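# Clear mislabeled cartons from the wall shelf to the desk

## Task

On the wall shelf, every carton should sit over the shelf label showing its own part number. Take each carton that sits over a label with a different number and put it on the desk. Cartons already over their correct labels must stay exactly where they are, neither moved nor rotated. Any carton that topples or is left leaning counts as a failure. A carton only counts as placed if it stays put without the robot holding it. At the end, release everything and move the robot away.

## Robot and tools

ROBOT. A Hello Robot Stretch 4 with a single arm: an omni-wheel base, a lift that slides up a mast, an arm that telescopes straight forward, a three-joint wrist (yaw, pitch, roll) and a two-finger gripper. It stands about 1.6 m tall, and the base edge is no more than 0.23 m from the base origin.

FRAMES. Base frame: origin on the floor below the base centre, x ahead, y to the left, z up. hand_pose is reported in this frame and marks a point between the open fingertips; with all wrist joints at 0 its axes line up with the base frame. The printed hand position may be a little off. The odometry frame is where the base frame was when the scene began. base_odometry counts wheel rotation only, so slipping looks like travel; heading runs -3.142 to 3.142, left positive. If turned_by_wheels and turned_by_imu disagree by more than roughly 0.1 rad, the base probably hit something or slipped, and the heading error is about their difference. base_tilt (degrees) reports forward and right lean as positive.

execute_actions. Argument "actions": a list holding one action or none (empty just returns state and images). Argument "cameras": list of head_camera, head_left_camera, head_right_camera, wrist_camera or all; omitted or null means all, [] means none. An action holds "base", "joints", or both, plus optional "pace" and "contact_limits"; or it holds only "end_of_arm". All motions in one action begin together.
- base: exactly one key, each a relative offset from where the base last reported itself. translate_m: metres, forward positive, -2 to 2. strafe_m: metres sideways, left positive, -2 to 2. rotate_rad: radians, counter-clockwise (left) positive, -3.2 to 3.2.
- joints: a single dict keyed by joint name, each value an absolute target (not an offset). lift_m 0 to 1.2 m; arm_m 0 to 0.55 m (extension forward); wrist_yaw_rad -1.134 to 4.276 (0 straight ahead, positive turns left, 3.14 stowed back, above 3.4 the arm may obstruct); wrist_pitch_rad -1.117 to 4.259 (0 level, 1.57 pointing down); wrist_roll_rad -1.117 to 4.259 (0 fingers level, positive turns clockwise as seen from behind); gripper_m -0.038 to 0.141 m fingertip gap (negative means the fingers squeeze each other). Targets past a range are clipped and reported; other bad values or unknown keys reject the whole call.
- pace: "slow", "default", "fast" or "max". Base speeds 0.1/0.3/0.4/0.6 m/s and turn rates 1/2/3/4 rad/s respectively; a raised lift (above 0.2) lowers those caps, to 0.3 m/s and 1 rad/s at 1.2.
- contact_limits: {"arm_m": value} from 0 (gentlest) to 0.75 (firmest), default 0.5; the arm stops when it pushes harder.
- end_of_arm: "enable_torque" re-powers wrist or gripper motors that shut off.
Joints or base left out of an action may still be driving toward an earlier target. To unfold the wrist early on, send lift_m 0.4 with wrist_yaw_rad 0 together.

wait: "seconds" 0 to 10; the robot keeps its last command and returns state and images. zoom_image: "camera" plus "region" [x0, y0, x1, y1] in pixels from the top-left, at most 504 by 504, on the latest full image. finished_scene: "scene" is the number of the scene being closed; only call it when the cartons are settled and the robot has released and backed off. It cannot be undone. A reply with no tool call ends the run.

CAMERAS. head_camera (420x560) sits atop the mast looking forward and down; turn the base to aim it. head_left_camera and head_right_camera are fisheyes (420x672) beside it, angled lower, showing the base and arm. wrist_camera (616x392) looks along the fingers, tips near the bottom of the frame.

RESULT LINES. base_status and joint_status tell how each motion ended: "done" (for the base, wheels turned the full amount even if slipping); "off_target" (stopped short, maybe still pushing); "contact_stop_at_<key>" (blocked, then holds); "limit_stop_at_<name>" (a built-in limit stopped it); "time_out"; "torque_fault" (wrist motor overloaded and went limp until enable_torque). A stop drops the old target. If a result shows a stop, the later calls in that same reply are skipped. on_its_own covers things not commanded this call; "held at" is the held target, not the actual position. A contact_stop leaves that part slack: a slack lift may sag under load, slack wheels may roll. "limit_stop_at_tilt" means lean over 6 degrees; lift, arm and wheels go slack until it eases. "limit_stop_at_own_body" blocks moves into the robot itself, especially with pitch below -0.2 combined with roll below -0.4 or above 4. lidar_m: 12 distances in metres, one per 30-degree sector, first straight ahead then counter-clockwise (4th left, 7th back, 10th right); "-" is nothing seen or closer than 0.25 m; it misses glass, thin legs and much behind. wrist_depth_mm: 7x7 grid of median depths, 100 to 2000 mm, "-" if unknown. motor_effort: percent of maximum, positive toward larger joint values, bracketed value is the peak; readings are noisy and offset. For wheel_0, wheel_1, wheel_2 positive means turning right. A level gripper carrying weight shifts wrist_pitch_rad effort away from 0.

GRIPPING. Command a gap smaller than the carton's width; going further below pulls it toward the wrist, opening pushes it out. gripper_m and "done" do not prove a grasp; with a target of 0 or more a firm hold shows up in gripper effort. If fingertips jam on a surface below, raise the lift.

AVOID. Dropping, slamming, knocking or shoving cartons, and disturbing correctly placed ones. Moving the base with over 1 kg held and arm_m above 0.2, especially at fast paces, can tip the robot, as can sustained pushing with a high gripper or high contact limit. More than about 2 kg in a level gripper faults the wrist. The simulation keeps running while you reply.

Each tool is called after "Emit:" by a JSON object that holds its "name" and its "arguments".

## Session

Emit:
{"name": "execute_actions", "arguments": {"actions": []}}

Scene clock: 0.00 s.
base_odometry: x=+0.000 y=+0.000 heading=+0.000 (m, m, rad; odometry frame)
turned_by_wheels: +0.000 (rad since the last result)
turned_by_imu: +0.000 (rad since the last result)
base_tilt: forward=+0.4 right=-0.4 (deg)
lidar_m: 1.52 1.55 1.97 1.39 1.43 2.35 1.79 1.82 2.44 2.26 2.43 1.63
base_status: not commanded
joint_positions: lift_m=+0.138 arm_m=+0.002 wrist_yaw_rad=+3.098 wrist_pitch_rad=+0.000 wrist_roll_rad=+0.005 gripper_m=+0.057
joint_status: not commanded
motor_effort: lift_m=+19 arm_m=+0 wrist_yaw_rad=-1 wrist_pitch_rad=-7 wrist_roll_rad=-1 gripper_m=-3 wheel_0=+0 wheel_1=+0 wheel_2=+0 (%)
hand_pose: x=-0.1112 y=+0.1000 z=+0.3163 quat_wxyz=(+0.022, +0.000, +0.003, +1.000) (m; base frame)
wrist_depth_mm: - 136 - - - - - / - 135 - - - - - / - 131 232 - - - - / 110 135 1808 - - - - / 133 1863 - - - - - / 1366 1308 198 1229 192 1118 1060 / 878 798 831 137 788 732 759
pictures: head_camera, head_left_camera, head_right_camera, wrist_camera
Images, in order (width x height): head_camera 420x560, head_left_camera 420x672, head_right_camera 420x672, wrist_camera 616x392.

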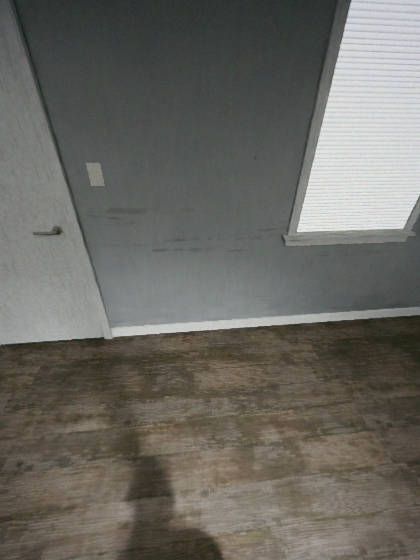

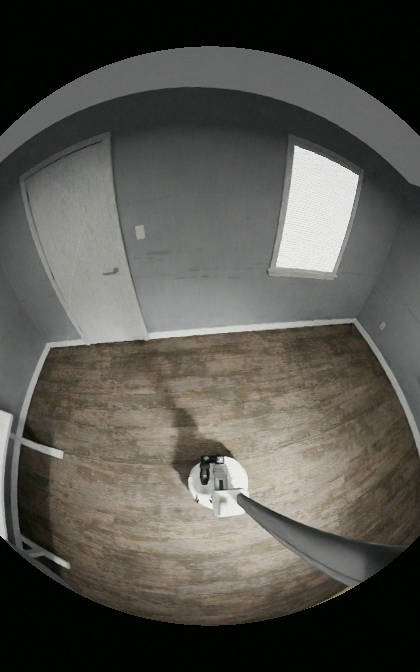

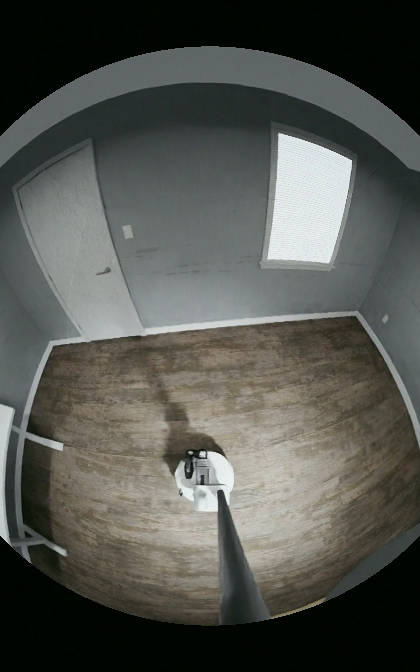

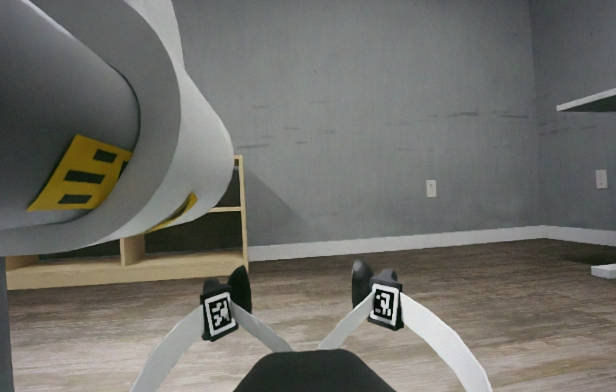

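Emit:
{"name": "execute_actions", "arguments": {"actions": [{"base":{"rotate_rad":1.57}}], "cameras": ["head_camera","head_left_camera"]}}

Emit:
{"name": "execute_actions", "arguments": {"actions": [{"base":{"rotate_rad":1.57}}], "cameras": ["head_camera","head_left_camera"]}}

Emit:
{"name": "execute_actions", "arguments": {"actions": [{"base":{"rotate_rad":1.57}}], "cameras": ["head_camera","head_left_camera"]}}

Scene clock: 5.27 s.
base_odometry: x=+0.000 y=+0.000 heading=+1.570 (m, m, rad; odometry frame)
turned_by_wheels: +1.570 (rad since the last result)
turned_by_imu: +1.555 (rad since the last result)
base_tilt: forward=+0.4 right=-0.4 (deg)
lidar_m: 1.39 1.41 1.87 1.79 1.85 2.51 2.54 2.41 1.63 1.52 1.56 1.99
base_status: done
joint_positions: lift_m=+0.138 arm_m=+0.002 wrist_yaw_rad=+3.098 wrist_pitch_rad=+0.000 wrist_roll_rad=+0.005 gripper_m=+0.057
joint_status: not commanded
motor_effort: lift_m=+19(19) arm_m=+0(0) wrist_yaw_rad=+0(1) wrist_pitch_rad=-7(7) wrist_roll_rad=-1(1) gripper_m=-3(2) wheel_0=+0(6) wheel_1=+0(2) wheel_2=+0(4) (%)
hand_pose: x=-0.1112 y=+0.1000 z=+0.3163 quat_wxyz=(+0.022, +0.000, +0.003, +1.000) (m; base frame)
wrist_depth_mm: - 136 - - - - - / - 135 - - - - - / - 131 230 - - - - / 110 135 - - - - - / 133 - - - - - - / 1308 1308 199 1255 192 1118 1098 / 878 788 842 137 788 741 768
pictures: head_camera, head_left_camera
Images, in order (width x height): head_camera 420x560, head_left_camera 420x672.

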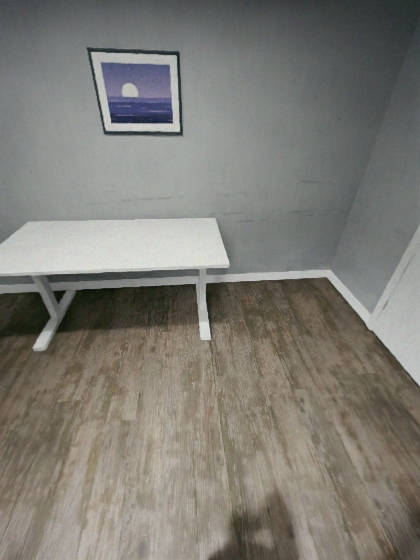

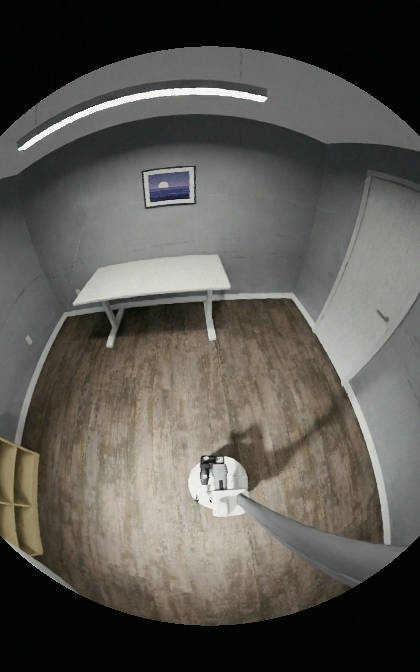

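Scene clock: 7.33 s.
base_odometry: x=+0.000 y=+0.000 heading=+3.140 (m, m, rad; odometry frame)
turned_by_wheels: +1.570 (rad since the last result)
turned_by_imu: +1.555 (rad since the last result)
base_tilt: forward=+0.4 right=-0.4 (deg)
lidar_m: 1.77 1.83 2.44 2.28 2.43 1.65 1.52 1.57 1.97 1.39 1.41 1.85
base_status: done
joint_positions: lift_m=+0.138 arm_m=+0.002 wrist_yaw_rad=+3.098 wrist_pitch_rad=+0.000 wrist_roll_rad=+0.005 gripper_m=+0.057
joint_status: not commanded
motor_effort: lift_m=+19(19) arm_m=+0(1) wrist_yaw_rad=-1(1) wrist_pitch_rad=-7(7) wrist_roll_rad=-1(1) gripper_m=-3(3) wheel_0=-1(5) wheel_1=-1(7) wheel_2=+0(8) (%)
hand_pose: x=-0.1112 y=+0.1000 z=+0.3163 quat_wxyz=(+0.022, +0.000, +0.003, +1.000) (m; base frame)
wrist_depth_mm: - 135 1618 1661 1756 1808 1863 / - 135 1618 1661 1708 1808 1921 / - 131 230 1618 1661 1756 1863 / 110 135 1618 1618 1708 1808 1808 / 133 1499 1618 1618 1756 1808 1863 / 1366 1281 198 1255 192 1118 1078 / 891 788 831 137 778 723 750
pictures: head_camera, head_left_camera
Images, in order (width x height): head_camera 420x560, head_left_camera 420x672.

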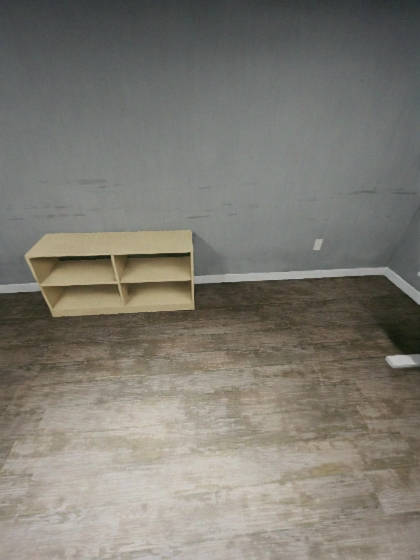

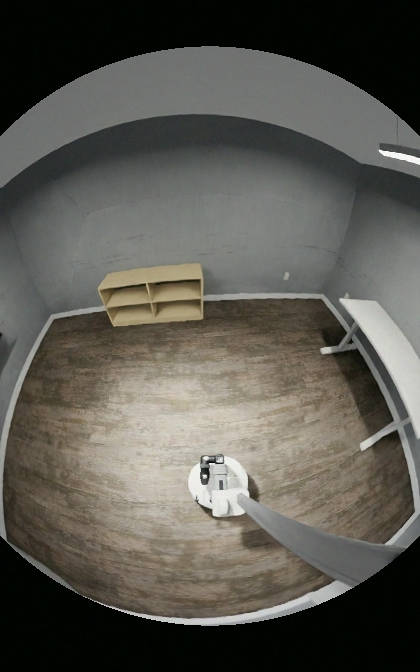

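Scene clock: 9.40 s.
base_odometry: x=+0.000 y=+0.000 heading=-1.573 (m, m, rad; odometry frame)
turned_by_wheels: +1.570 (rad since the last result)
turned_by_imu: +1.555 (rad since the last result)
base_tilt: forward=+0.4 right=-0.5 (deg)
lidar_m: 2.27 2.41 1.63 1.52 1.57 2.02 1.40 1.42 1.86 1.79 1.83 2.42
base_status: done
joint_positions: lift_m=+0.138 arm_m=+0.002 wrist_yaw_rad=+3.098 wrist_pitch_rad=+0.000 wrist_roll_rad=+0.005 gripper_m=+0.057
joint_status: not commanded
motor_effort: lift_m=+19(19) arm_m=+0(1) wrist_yaw_rad=-1(0) wrist_pitch_rad=-7(7) wrist_roll_rad=-1(1) gripper_m=-3(2) wheel_0=+0(7) wheel_1=+0(6) wheel_2=+1(10) (%)
hand_pose: x=-0.1112 y=+0.1000 z=+0.3163 quat_wxyz=(+0.022, +0.000, +0.003, +1.000) (m; base frame)
wrist_depth_mm: - 135 - - - - 1618 / - 135 - - - - 1576 / - 131 231 - - - 1661 / 110 135 1808 - - - 1618 / 133 - - - - - 1618 / 1336 1336 198 1229 191 1118 1098 / 878 788 831 137 798 732 759
pictures: head_camera, head_left_camera
Images, in order (width x height): head_camera 420x560, head_left_camera 420x672.

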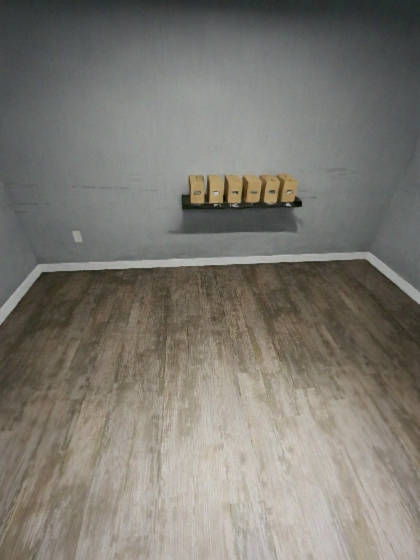

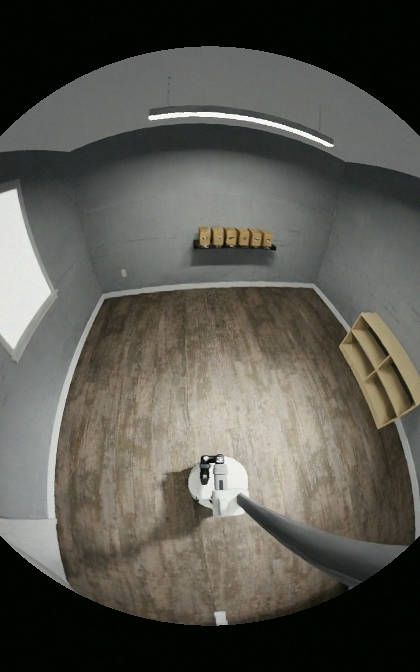

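Emit:
{"name": "execute_actions", "arguments": {"actions": [{"base":{"translate_m":1.2},"joints":{"lift_m":0.8,"wrist_yaw_rad":0,"gripper_m":0.12}}]}}

Scene clock: 18.70 s.
base_odometry: x=-0.003 y=-1.200 heading=-1.573 (m, m, rad; odometry frame)
turned_by_wheels: +0.000 (rad since the last result)
turned_by_imu: +0.000 (rad since the last result)
base_tilt: forward=+0.4 right=-0.4 (deg)
lidar_m: 1.07 1.36 1.76 1.60 1.65 2.14 3.40 2.66 1.81 1.69 2.09 1.16
base_status: done
joint_positions: lift_m=+0.800 arm_m=+0.002 wrist_yaw_rad=+0.000 wrist_pitch_rad=+0.000 wrist_roll_rad=+0.005 gripper_m=+0.120
joint_status: all done
motor_effort: lift_m=+20(20) arm_m=-1(1) wrist_yaw_rad=-2(6) wrist_pitch_rad=-7(7) wrist_roll_rad=+0(1) gripper_m=+1(3) wheel_0=+1(5) wheel_1=+1(3) wheel_2=+1(9) (%)
hand_pose: x=+0.4617 y=-0.0874 z=+0.9781 quat_wxyz=(+1.000, +0.003, +0.000, +0.000) (m; base frame)
wrist_depth_mm: 1042 1060 1078 1160 1160 1182 1229 / 1042 1060 1098 1118 1182 1205 1229 / 1042 1060 1078 1098 1160 1205 1229 / 1042 1060 1118 1118 1160 1182 1205 / 1025 1042 854 878 878 931 931 / 1025 1060 842 866 878 1160 1229 / 1025 1060 1078 135 1160 1160 1229
pictures: head_camera, head_left_camera, head_right_camera, wrist_camera
Images, in order (width x height): head_camera 420x560, head_left_camera 420x672, head_right_camera 420x672, wrist_camera 616x392.

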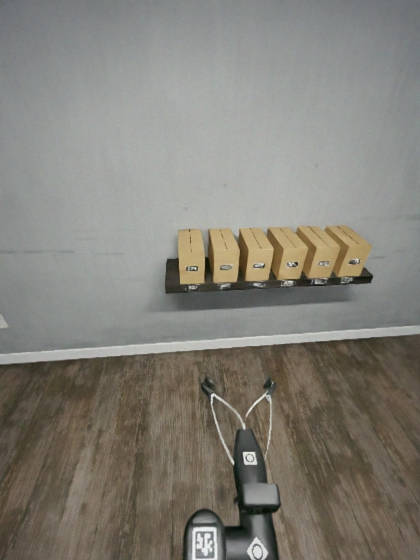

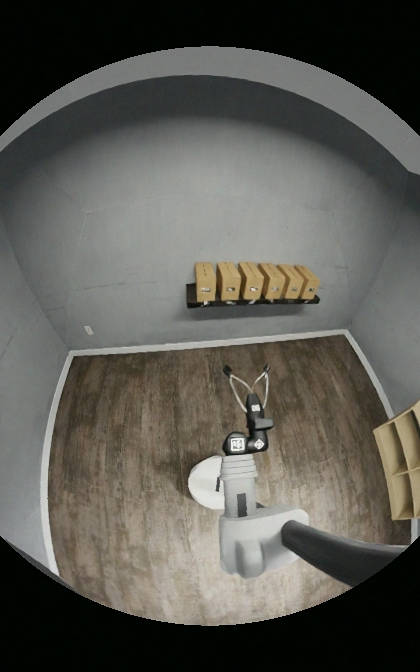

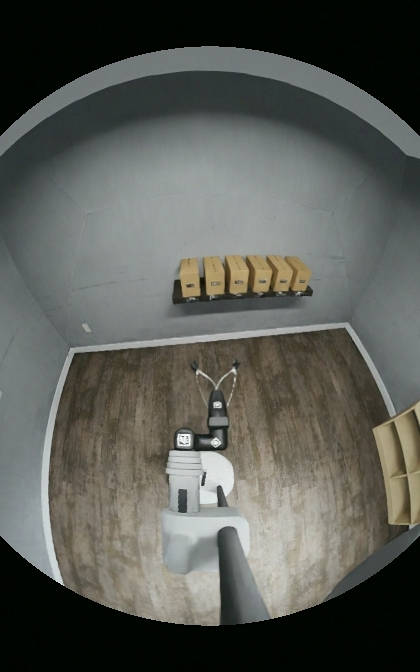

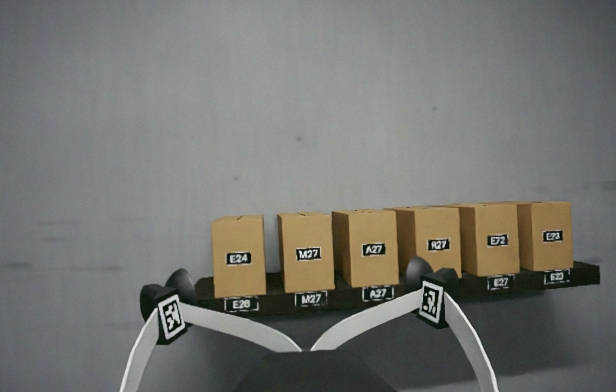

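Emit:
{"name": "zoom_image", "arguments": {"camera": "wrist_camera", "region": [190,190,616,330]}}

Emit:
{"name": "execute_actions", "arguments": {"actions": [{"base":{"rotate_rad":-0.09},"joints":{"lift_m":0.72,"wrist_yaw_rad":-0.1,"gripper_m":0.14}}], "cameras": ["head_camera","wrist_camera"]}}

Emit:
{"name": "zoom_image", "arguments": {"camera": "wrist_camera", "region": [130,130,616,300]}}

Region (190, 190, 616, 330) of wrist_camera's 616x392 image, scaled by 1.183; it fills the top 166 rows of this view, and the rest is white.

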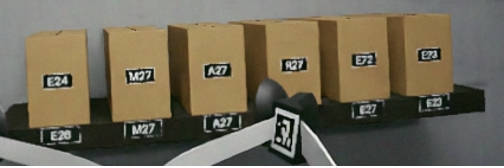

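Scene clock: 23.23 s.
base_odometry: x=-0.003 y=-1.200 heading=-1.663 (m, m, rad; odometry frame)
turned_by_wheels: -0.090 (rad since the last result)
turned_by_imu: -0.088 (rad since the last result)
base_tilt: forward=+0.4 right=-0.4 (deg)
lidar_m: 1.07 1.14 1.64 1.60 1.64 2.03 3.36 2.64 1.89 1.70 2.10 1.21
base_status: done
joint_positions: lift_m=+0.720 arm_m=+0.002 wrist_yaw_rad=-0.100 wrist_pitch_rad=+0.000 wrist_roll_rad=+0.005 gripper_m=+0.140
joint_status: all done
motor_effort: lift_m=+16(20) arm_m=-1(0) wrist_yaw_rad=-2(5) wrist_pitch_rad=-7(7) wrist_roll_rad=-1(1) gripper_m=+1(1) wheel_0=+1(5) wheel_1=+2(5) wheel_2=+0(5) (%)
hand_pose: x=+0.4516 y=-0.1157 z=+0.8984 quat_wxyz=(+0.999, +0.003, +0.000, -0.050) (m; base frame)
wrist_depth_mm: 991 1042 1118 1229 1308 1430 1576 / 976 1025 1098 1182 1281 1366 1576 / 976 1042 1078 1205 1281 1430 1537 / 976 1025 1060 960 1025 1430 1537 / 976 831 866 931 1008 1430 1499 / 976 206 1078 1160 1229 1397 1537 / 960 1025 1098 137 1281 1366 1499
pictures: head_camera, wrist_camera
Images, in order (width x height): head_camera 420x560, wrist_camera 616x392.

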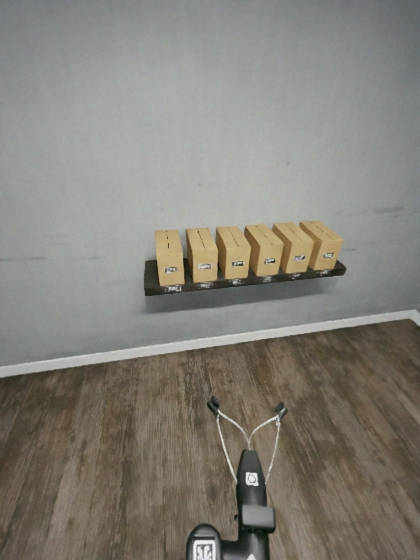

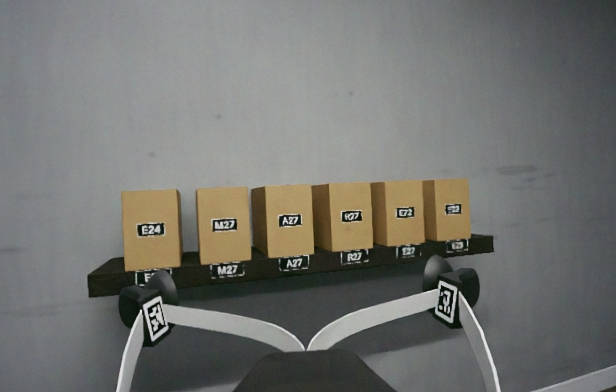

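Region (130, 130, 616, 300) of wrist_camera's 616x392 image, scaled by 1.037; it fills the top 176 rows of this view, and the rest is white.

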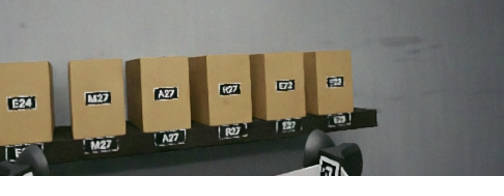

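Emit:
{"name": "execute_actions", "arguments": {"actions": [{"base":{"rotate_rad":0.21},"joints":{"wrist_yaw_rad":0,"lift_m":0.68}}], "cameras": []}}

Emit:
{"name": "execute_actions", "arguments": {"actions": [{"base":{"strafe_m":-0.4},"joints":{"wrist_pitch_rad":-0.15}}], "cameras": ["head_camera","wrist_camera"]}}

Scene clock: 29.03 s.
base_odometry: x=-0.003 y=-1.200 heading=-1.453 (m, m, rad; odometry frame)
turned_by_wheels: +0.210 (rad since the last result)
turned_by_imu: +0.208 (rad since the last result)
base_tilt: forward=+0.4 right=-0.4 (deg)
lidar_m: 1.08 1.40 1.66 1.60 1.72 2.40 3.45 2.78 1.75 1.68 1.85 1.10
base_status: done
joint_positions: lift_m=+0.680 arm_m=+0.002 wrist_yaw_rad=+0.000 wrist_pitch_rad=+0.000 wrist_roll_rad=+0.005 gripper_m=+0.140
joint_status: all done
motor_effort: lift_m=+17(17) arm_m=+0(0) wrist_yaw_rad=+0(4) wrist_pitch_rad=-7(7) wrist_roll_rad=-1(1) gripper_m=+0(0) wheel_0=-1(4) wheel_1=-1(5) wheel_2=+0(4) (%)
hand_pose: x=+0.4617 y=-0.0875 z=+0.8584 quat_wxyz=(+1.000, +0.003, +0.000, +0.000) (m; base frame)
wrist_depth_mm: 1098 1098 1098 1118 1118 1118 1118 / 1098 1098 1118 1078 1098 1118 1098 / 1098 1118 1098 1078 1118 1118 1118 / 1098 1098 1098 866 854 854 866 / 1118 1118 1118 854 854 854 1098 / 1118 206 1098 1098 1118 1078 1098 / 1118 1138 1098 137 1098 1098 1118
pictures: none
No camera images: the call's "cameras" was empty. Leave "cameras" out to get every camera's image.

Scene clock: 31.70 s.
base_odometry: x=-0.400 y=-1.247 heading=-1.453 (m, m, rad; odometry frame)
turned_by_wheels: +0.000 (rad since the last result)
turned_by_imu: +0.001 (rad since the last result)
base_tilt: forward=+0.4 right=-0.4 (deg)
lidar_m: 1.05 1.13 1.96 1.99 2.14 2.99 3.47 1.81 1.34 1.29 1.77 1.11
base_status: done
joint_positions: lift_m=+0.680 arm_m=+0.002 wrist_yaw_rad=+0.000 wrist_pitch_rad=-0.147 wrist_roll_rad=+0.005 gripper_m=+0.140
joint_status: all done
motor_effort: lift_m=+17(17) arm_m=+0(0) wrist_yaw_rad=+0(0) wrist_pitch_rad=-7(5) wrist_roll_rad=+0(1) gripper_m=+0(1) wheel_0=+0(8) wheel_1=+1(5) wheel_2=+1(1) (%)
hand_pose: x=+0.4586 y=-0.0875 z=+0.9007 quat_wxyz=(+0.997, +0.003, -0.074, +0.000) (m; base frame)
wrist_depth_mm: 1182 1229 1182 1182 1182 1182 1205 / 1205 1160 1138 1160 1182 1138 1138 / 1138 1118 1138 1138 1138 1118 1118 / 1138 1118 1118 1138 1138 1098 1118 / 1098 854 842 842 842 842 1078 / 1078 206 831 820 820 820 1042 / 1060 1060 1042 137 1042 1042 1042
pictures: head_camera, wrist_camera
Images, in order (width x height): head_camera 420x560, wrist_camera 616x392.

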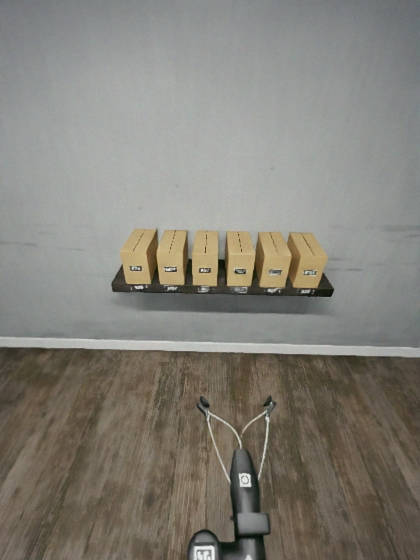

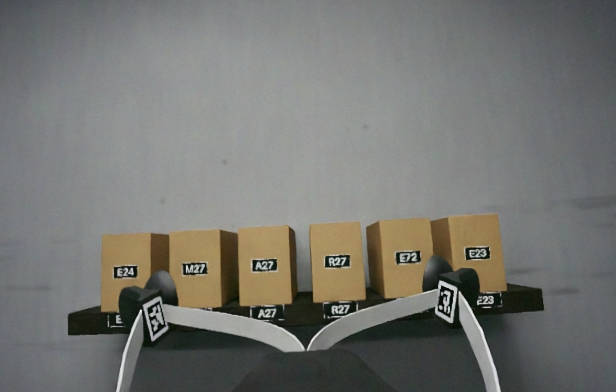

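Emit:
{"name": "execute_actions", "arguments": {"actions": [{"base":{"strafe_m":-0.235},"joints":{"wrist_pitch_rad":0,"lift_m":0.76}}], "cameras": []}}

Emit:
{"name": "execute_actions", "arguments": {"actions": [{"base":{"translate_m":0.35}}]}}

Scene clock: 42.50 s.
base_odometry: x=-0.634 y=-1.275 heading=-1.453 (m, m, rad; odometry frame)
turned_by_wheels: +0.000 (rad since the last result)
turned_by_imu: +0.001 (rad since the last result)
base_tilt: forward=+0.3 right=-0.3 (deg)
lidar_m: 1.04 1.12 1.96 2.23 2.39 2.74 3.47 1.49 1.09 1.05 1.53 1.09
base_status: done
joint_positions: lift_m=+0.760 arm_m=+0.002 wrist_yaw_rad=+0.000 wrist_pitch_rad=+0.002 wrist_roll_rad=+0.005 gripper_m=+0.140
joint_status: all done
motor_effort: lift_m=+21(24) arm_m=-1(0) wrist_yaw_rad=+0(1) wrist_pitch_rad=-6(6) wrist_roll_rad=-1(1) gripper_m=+0(1) wheel_0=-1(7) wheel_1=+2(11) wheel_2=+1(1) (%)
hand_pose: x=+0.4617 y=-0.0875 z=+0.9374 quat_wxyz=(+1.000, +0.003, +0.001, +0.000) (m; base frame)
wrist_depth_mm: 1098 1078 1060 1118 1098 1060 1098 / 1078 1078 1098 1078 1078 1078 1078 / 1098 1078 1078 1078 1078 1098 1078 / 1078 1098 1098 1078 1078 1098 1078 / 842 842 854 831 831 1060 1060 / 842 206 831 842 831 1118 1078 / 1118 1078 1098 137 1060 1098 1078
pictures: none
No camera images: the call's "cameras" was empty. Leave "cameras" out to get every camera's image.

Scene clock: 45.17 s.
base_odometry: x=-0.592 y=-1.622 heading=-1.452 (m, m, rad; odometry frame)
turned_by_wheels: +0.000 (rad since the last result)
turned_by_imu: +0.000 (rad since the last result)
base_tilt: forward=+0.4 right=-0.5 (deg)
lidar_m: 0.69 0.75 1.45 2.24 2.33 3.34 3.87 1.47 1.16 1.44 1.35 0.72
base_status: done
joint_positions: lift_m=+0.760 arm_m=+0.002 wrist_yaw_rad=+0.000 wrist_pitch_rad=+0.002 wrist_roll_rad=+0.005 gripper_m=+0.140
joint_status: not commanded
motor_effort: lift_m=+21(21) arm_m=-1(0) wrist_yaw_rad=+0(0) wrist_pitch_rad=-6(6) wrist_roll_rad=-1(1) gripper_m=+0(1) wheel_0=+1(5) wheel_1=+0(8) wheel_2=+1(10) (%)
hand_pose: x=+0.4617 y=-0.0875 z=+0.9374 quat_wxyz=(+1.000, +0.003, +0.001, +0.000) (m; base frame)
wrist_depth_mm: 741 741 741 741 741 741 741 / 750 741 741 732 750 741 723 / 732 750 741 732 741 732 750 / 741 741 759 741 741 741 750 / 500 496 496 492 492 741 750 / 496 206 496 500 488 488 741 / 488 492 488 137 492 488 732
pictures: head_camera, head_left_camera, head_right_camera, wrist_camera
Images, in order (width x height): head_camera 420x560, head_left_camera 420x672, head_right_camera 420x672, wrist_camera 616x392.

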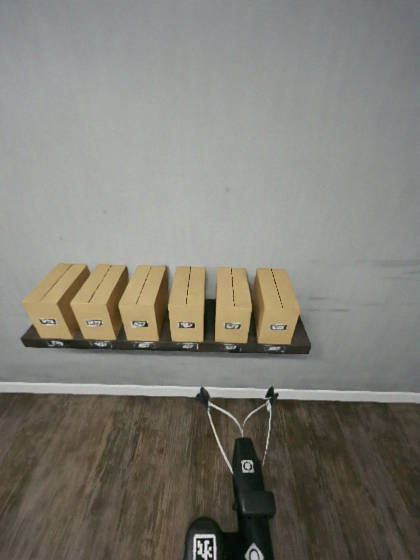

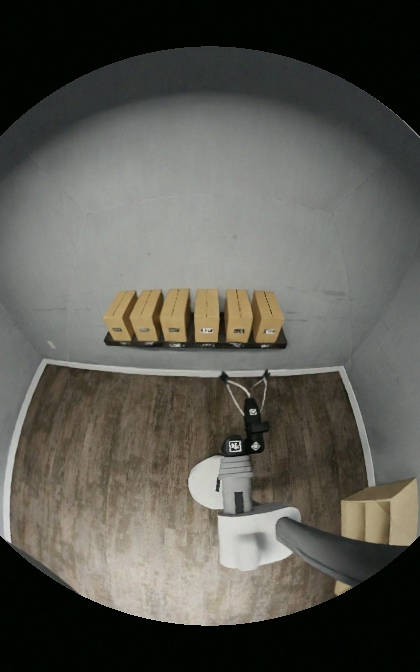

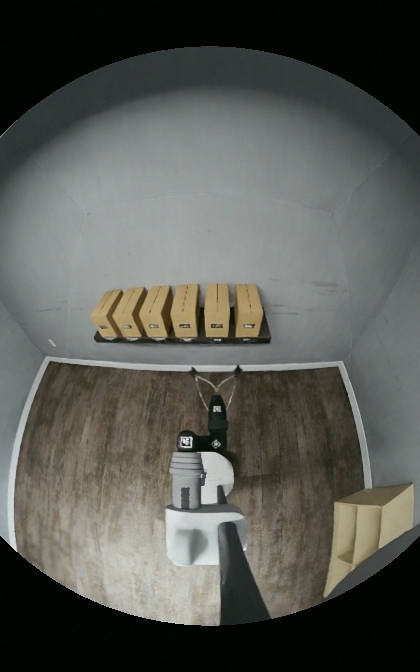

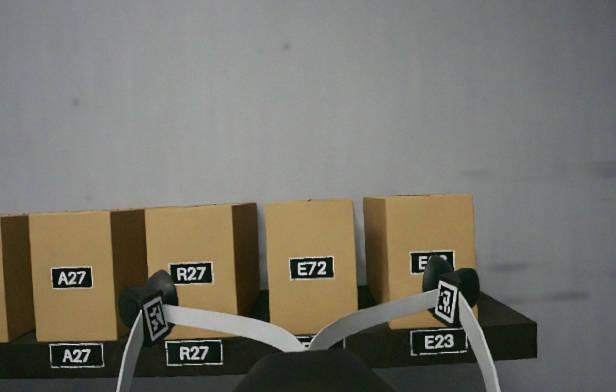

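Emit:
{"name": "execute_actions", "arguments": {"actions": [{"base":{"strafe_m":-0.006},"joints":{"lift_m":0.72,"arm_m":0.2,"gripper_m":0.132}}]}}

Scene clock: 51.80 s.
base_odometry: x=-0.598 y=-1.623 heading=-1.452 (m, m, rad; odometry frame)
turned_by_wheels: +0.000 (rad since the last result)
turned_by_imu: +0.001 (rad since the last result)
base_tilt: forward=+0.4 right=-0.4 (deg)
lidar_m: 0.70 0.75 1.46 2.22 2.34 3.34 3.84 1.52 1.16 1.45 1.35 0.73
base_status: done
joint_positions: lift_m=+0.720 arm_m=+0.199 wrist_yaw_rad=+0.000 wrist_pitch_rad=+0.002 wrist_roll_rad=+0.005 gripper_m=+0.132
joint_status: all done
motor_effort: lift_m=+17(21) arm_m=+6(7) wrist_yaw_rad=-1(0) wrist_pitch_rad=-7(7) wrist_roll_rad=-1(1) gripper_m=+0(1) wheel_0=-1(8) wheel_1=+2(6) wheel_2=+0(1) (%)
hand_pose: x=+0.6583 y=-0.0874 z=+0.8977 quat_wxyz=(+1.000, +0.003, +0.001, +0.000) (m; base frame)
wrist_depth_mm: 549 554 549 544 554 549 544 / 559 549 549 544 549 544 544 / 549 554 559 554 549 554 549 / 300 300 334 297 340 297 297 / 314 300 327 301 300 300 298 / 310 213 300 300 297 298 298 / 306 301 304 134 297 296 294
pictures: head_camera, head_left_camera, head_right_camera, wrist_camera
Images, in order (width x height): head_camera 420x560, head_left_camera 420x672, head_right_camera 420x672, wrist_camera 616x392.

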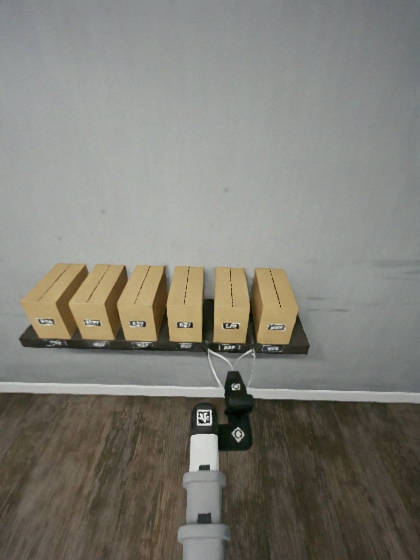

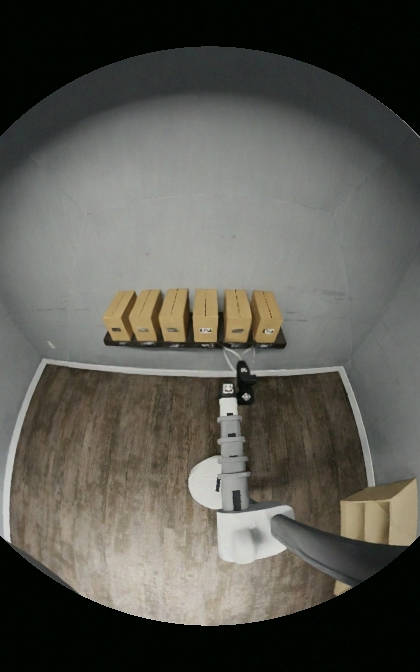

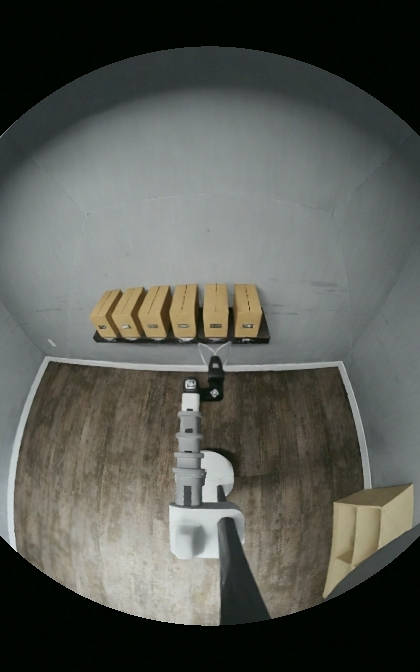

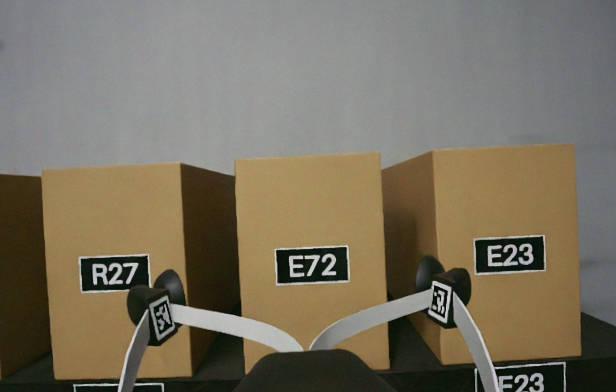

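Emit:
{"name": "execute_actions", "arguments": {"actions": [{"base":{"strafe_m":-0.009},"joints":{"arm_m":0.26},"pace":"slow"}], "cameras": ["head_camera","wrist_camera"]}}

Scene clock: 59.03 s.
base_odometry: x=-0.607 y=-1.624 heading=-1.452 (m, m, rad; odometry frame)
turned_by_wheels: +0.000 (rad since the last result)
turned_by_imu: +0.000 (rad since the last result)
base_tilt: forward=+0.4 right=-0.4 (deg)
lidar_m: 0.70 0.74 1.41 2.23 2.34 3.37 3.86 1.48 1.16 1.44 1.33 0.73
base_status: done
joint_positions: lift_m=+0.720 arm_m=+0.259 wrist_yaw_rad=+0.000 wrist_pitch_rad=+0.002 wrist_roll_rad=+0.005 gripper_m=+0.132
joint_status: all done
motor_effort: lift_m=+16(16) arm_m=+6(6) wrist_yaw_rad=-1(1) wrist_pitch_rad=-7(7) wrist_roll_rad=-1(1) gripper_m=+1(0) wheel_0=+1(3) wheel_1=-2(7) wheel_2=+0(3) (%)
hand_pose: x=+0.7183 y=-0.0874 z=+0.8977 quat_wxyz=(+1.000, +0.003, +0.001, +0.000) (m; base frame)
wrist_depth_mm: 496 492 492 488 488 488 488 / 492 496 496 488 488 488 492 / 492 484 492 492 480 240 238 / 239 240 239 239 287 239 238 / 239 240 241 238 238 238 238 / 239 212 240 238 238 239 238 / 242 241 240 134 268 239 239
pictures: head_camera, wrist_camera
Images, in order (width x height): head_camera 420x560, wrist_camera 616x392.

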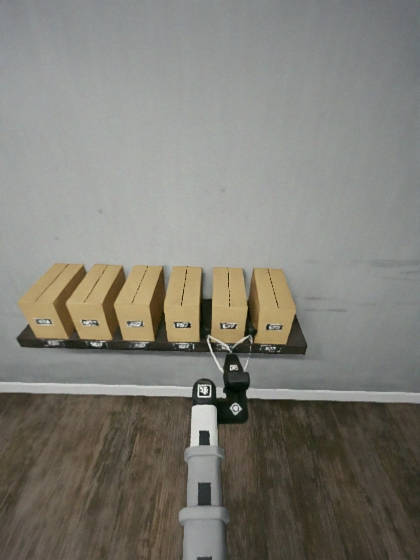

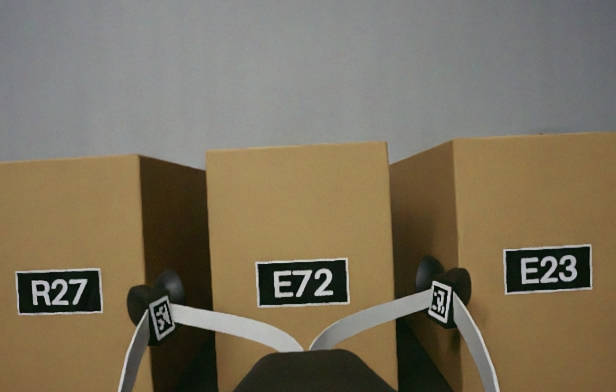

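Emit:
{"name": "execute_actions", "arguments": {"actions": [{"joints":{"arm_m":0.31},"pace":"slow","contact_limits":{"arm_m":0.15}}], "cameras": ["head_camera","wrist_camera"]}}

Scene clock: 65.23 s.
base_odometry: x=-0.607 y=-1.624 heading=-1.452 (m, m, rad; odometry frame)
turned_by_wheels: +0.000 (rad since the last result)
turned_by_imu: +0.000 (rad since the last result)
base_tilt: forward=+0.4 right=-0.4 (deg)
lidar_m: 0.70 0.74 1.44 2.23 2.36 3.37 3.83 1.48 1.13 1.44 1.33 0.72
base_status: not commanded
joint_positions: lift_m=+0.720 arm_m=+0.309 wrist_yaw_rad=+0.000 wrist_pitch_rad=+0.002 wrist_roll_rad=+0.005 gripper_m=+0.132
joint_status: all done
motor_effort: lift_m=+16(16) arm_m=+6(6) wrist_yaw_rad=-1(1) wrist_pitch_rad=-7(6) wrist_roll_rad=-1(1) gripper_m=+0(0) wheel_0=+1(1) wheel_1=-2(2) wheel_2=+0(0) (%)
contact_limits: arm_m 0.15
hand_pose: x=+0.7683 y=-0.0874 z=+0.8977 quat_wxyz=(+1.000, +0.003, +0.001, +0.000) (m; base frame)
wrist_depth_mm: 442 442 439 442 439 442 439 / 439 439 439 439 439 439 439 / 442 445 191 191 190 217 189 / 190 226 191 190 190 205 189 / 191 220 191 190 190 207 189 / 190 191 192 191 190 190 190 / 191 198 192 134 190 196 190
pictures: head_camera, wrist_camera
Images, in order (width x height): head_camera 420x560, wrist_camera 616x392.

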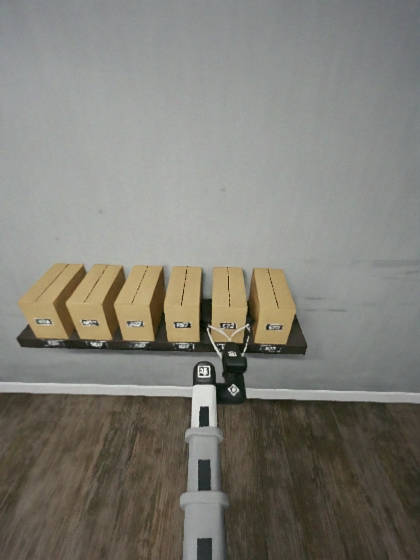

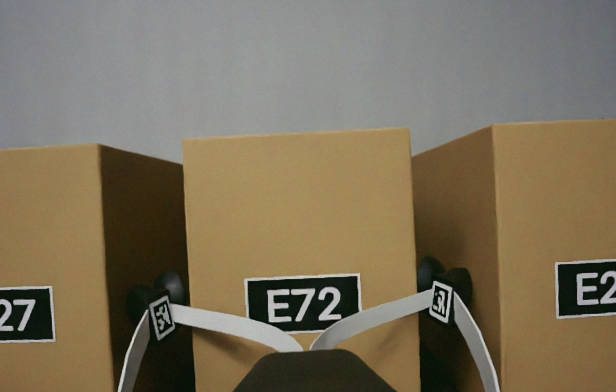

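Emit:
{"name": "execute_actions", "arguments": {"actions": [{"joints":{"arm_m":0.335},"pace":"slow","contact_limits":{"arm_m":0.1}}], "cameras": ["wrist_camera"]}}

Emit:
{"name": "execute_actions", "arguments": {"actions": [{"joints":{"gripper_m":0.05},"pace":"slow"}], "cameras": ["head_camera","wrist_camera"]}}

Scene clock: 70.53 s.
base_odometry: x=-0.607 y=-1.624 heading=-1.453 (m, m, rad; odometry frame)
turned_by_wheels: +0.000 (rad since the last result)
turned_by_imu: +0.000 (rad since the last result)
base_tilt: forward=+0.3 right=-0.4 (deg)
lidar_m: 0.70 0.75 1.47 2.24 2.37 3.38 3.85 1.48 1.14 1.45 1.34 0.73
base_status: not commanded
joint_positions: lift_m=+0.720 arm_m=+0.333 wrist_yaw_rad=-0.005 wrist_pitch_rad=+0.002 wrist_roll_rad=+0.005 gripper_m=+0.132
joint_status: all done
on_its_own: wrist_yaw_rad is at rest, and its effort (+15) is outside its rest range (-13 to +13)
motor_effort: lift_m=+17(16) arm_m=+10(13) wrist_yaw_rad=+15(16) wrist_pitch_rad=-7(7) wrist_roll_rad=-1(1) gripper_m=-1(1) wheel_0=+2(2) wheel_1=+0(2) wheel_2=-6(6) (%)
contact_limits: arm_m 0.1
hand_pose: x=+0.7921 y=-0.0890 z=+0.8977 quat_wxyz=(+1.000, +0.003, +0.001, -0.003) (m; base frame)
wrist_depth_mm: 418 418 415 424 418 418 421 / 418 418 415 418 413 418 418 / 191 421 171 172 172 233 167 / 168 227 171 172 172 217 167 / 167 236 172 171 171 207 167 / 167 195 172 172 172 195 167 / 167 229 172 132 172 225 167
pictures: wrist_camera
Images, in order (width x height): wrist_camera 616x392.

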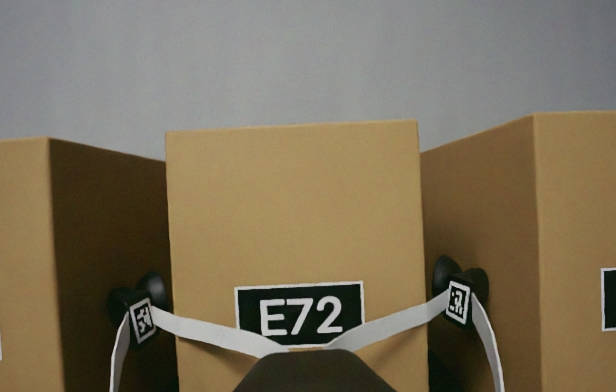

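Scene clock: 74.20 s.
base_odometry: x=-0.607 y=-1.624 heading=-1.452 (m, m, rad; odometry frame)
turned_by_wheels: +0.000 (rad since the last result)
turned_by_imu: +0.001 (rad since the last result)
base_tilt: forward=+0.4 right=-0.4 (deg)
lidar_m: 0.70 0.74 1.48 2.24 2.37 3.32 3.87 1.47 1.15 1.43 1.28 0.74
base_status: not commanded
joint_positions: lift_m=+0.720 arm_m=+0.334 wrist_yaw_rad=+0.000 wrist_pitch_rad=+0.003 wrist_roll_rad=+0.005 gripper_m=+0.051
joint_status: all done
motor_effort: lift_m=+17(17) arm_m=+6(10) wrist_yaw_rad=+0(15) wrist_pitch_rad=-7(8) wrist_roll_rad=-1(1) gripper_m=-29(30) wheel_0=+2(2) wheel_1=+0(0) wheel_2=-2(6) (%)
hand_pose: x=+0.7933 y=-0.0874 z=+0.8976 quat_wxyz=(+1.000, +0.003, +0.001, +0.000) (m; base frame)
wrist_depth_mm: 418 415 415 415 415 415 413 / 421 415 415 421 415 415 413 / 183 415 158 157 157 237 164 / 166 210 157 157 157 222 165 / 165 219 157 158 157 226 166 / 166 176 158 157 158 176 167 / 165 171 158 157 157 232 -
pictures: head_camera, wrist_camera
Images, in order (width x height): head_camera 420x560, wrist_camera 616x392.

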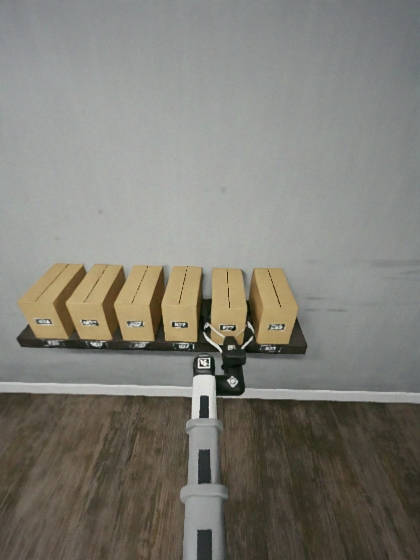

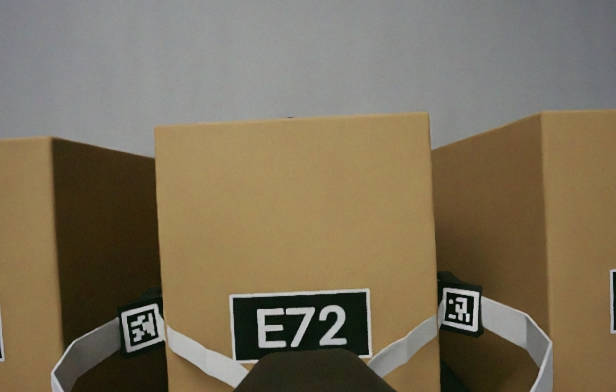

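Emit:
{"name": "execute_actions", "arguments": {"actions": [{"joints":{"lift_m":0.735},"pace":"slow"}], "cameras": ["wrist_camera"]}}

Emit:
{"name": "execute_actions", "arguments": {"actions": [{"joints":{"arm_m":0.2},"pace":"slow"}], "cameras": ["head_camera","wrist_camera"]}}

Scene clock: 78.50 s.
base_odometry: x=-0.607 y=-1.624 heading=-1.452 (m, m, rad; odometry frame)
turned_by_wheels: +0.000 (rad since the last result)
turned_by_imu: +0.000 (rad since the last result)
base_tilt: forward=+0.4 right=-0.4 (deg)
lidar_m: 0.71 0.75 1.42 2.25 2.37 3.36 3.86 1.47 1.15 1.44 1.33 0.71
base_status: not commanded
joint_positions: lift_m=+0.735 arm_m=+0.334 wrist_yaw_rad=+0.000 wrist_pitch_rad=+0.004 wrist_roll_rad=+0.005 gripper_m=+0.051
joint_status: all done
motor_effort: lift_m=+22(21) arm_m=+6(6) wrist_yaw_rad=+0(0) wrist_pitch_rad=-11(12) wrist_roll_rad=-1(1) gripper_m=-29(30) wheel_0=+2(2) wheel_1=+0(0) wheel_2=-2(2) (%)
hand_pose: x=+0.7933 y=-0.0874 z=+0.9118 quat_wxyz=(+1.000, +0.003, +0.002, +0.000) (m; base frame)
wrist_depth_mm: 418 413 413 415 415 413 415 / 418 415 415 413 415 410 413 / 415 415 158 157 157 413 415 / 166 220 158 157 157 223 165 / 165 219 158 158 157 225 166 / 166 176 157 157 157 175 166 / 166 180 157 157 156 232 -
pictures: wrist_camera
Images, in order (width x height): wrist_camera 616x392.

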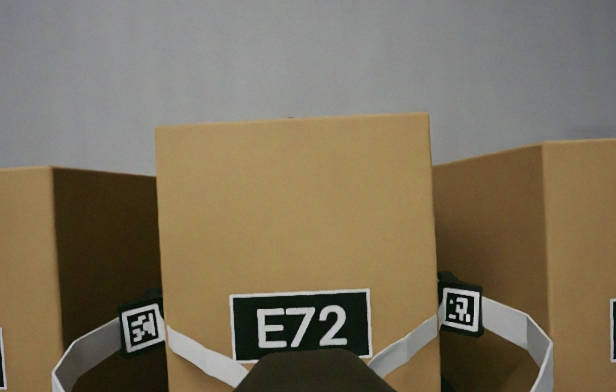

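Scene clock: 81.13 s.
base_odometry: x=-0.607 y=-1.624 heading=-1.452 (m, m, rad; odometry frame)
turned_by_wheels: +0.000 (rad since the last result)
turned_by_imu: +0.000 (rad since the last result)
base_tilt: forward=+0.4 right=-0.5 (deg)
lidar_m: 0.58 0.73 1.43 2.24 2.38 3.34 3.83 1.48 1.14 1.42 1.33 0.73
base_status: not commanded
joint_positions: lift_m=+0.735 arm_m=+0.201 wrist_yaw_rad=+0.000 wrist_pitch_rad=+0.004 wrist_roll_rad=+0.005 gripper_m=+0.051
joint_status: all done
motor_effort: lift_m=+22(22) arm_m=-6(7) wrist_yaw_rad=+0(1) wrist_pitch_rad=-12(12) wrist_roll_rad=-1(1) gripper_m=-28(30) wheel_0=+2(2) wheel_1=+0(0) wheel_2=-2(2) (%)
hand_pose: x=+0.6605 y=-0.0874 z=+0.9118 quat_wxyz=(+1.000, +0.003, +0.002, +0.000) (m; base frame)
wrist_depth_mm: 549 549 549 549 544 544 549 / 549 539 549 544 544 544 544 / 549 554 158 158 157 544 549 / 300 298 158 157 157 297 298 / 301 298 158 157 158 296 298 / 298 176 158 157 156 174 298 / 303 235 158 157 157 297 300
pictures: head_camera, wrist_camera
Images, in order (width x height): head_camera 420x560, wrist_camera 616x392.

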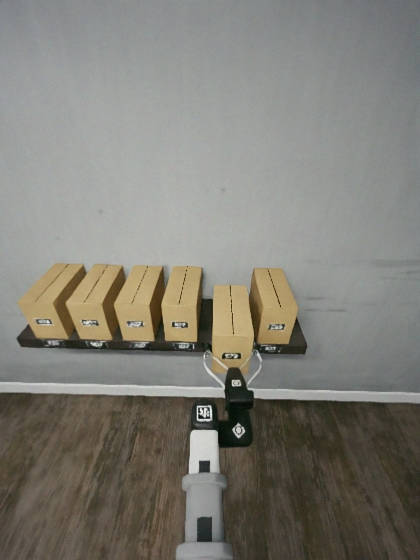

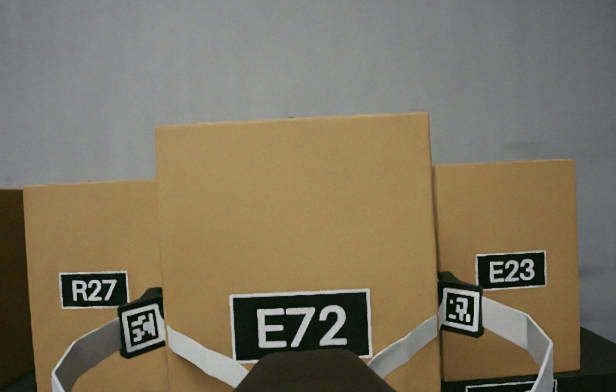

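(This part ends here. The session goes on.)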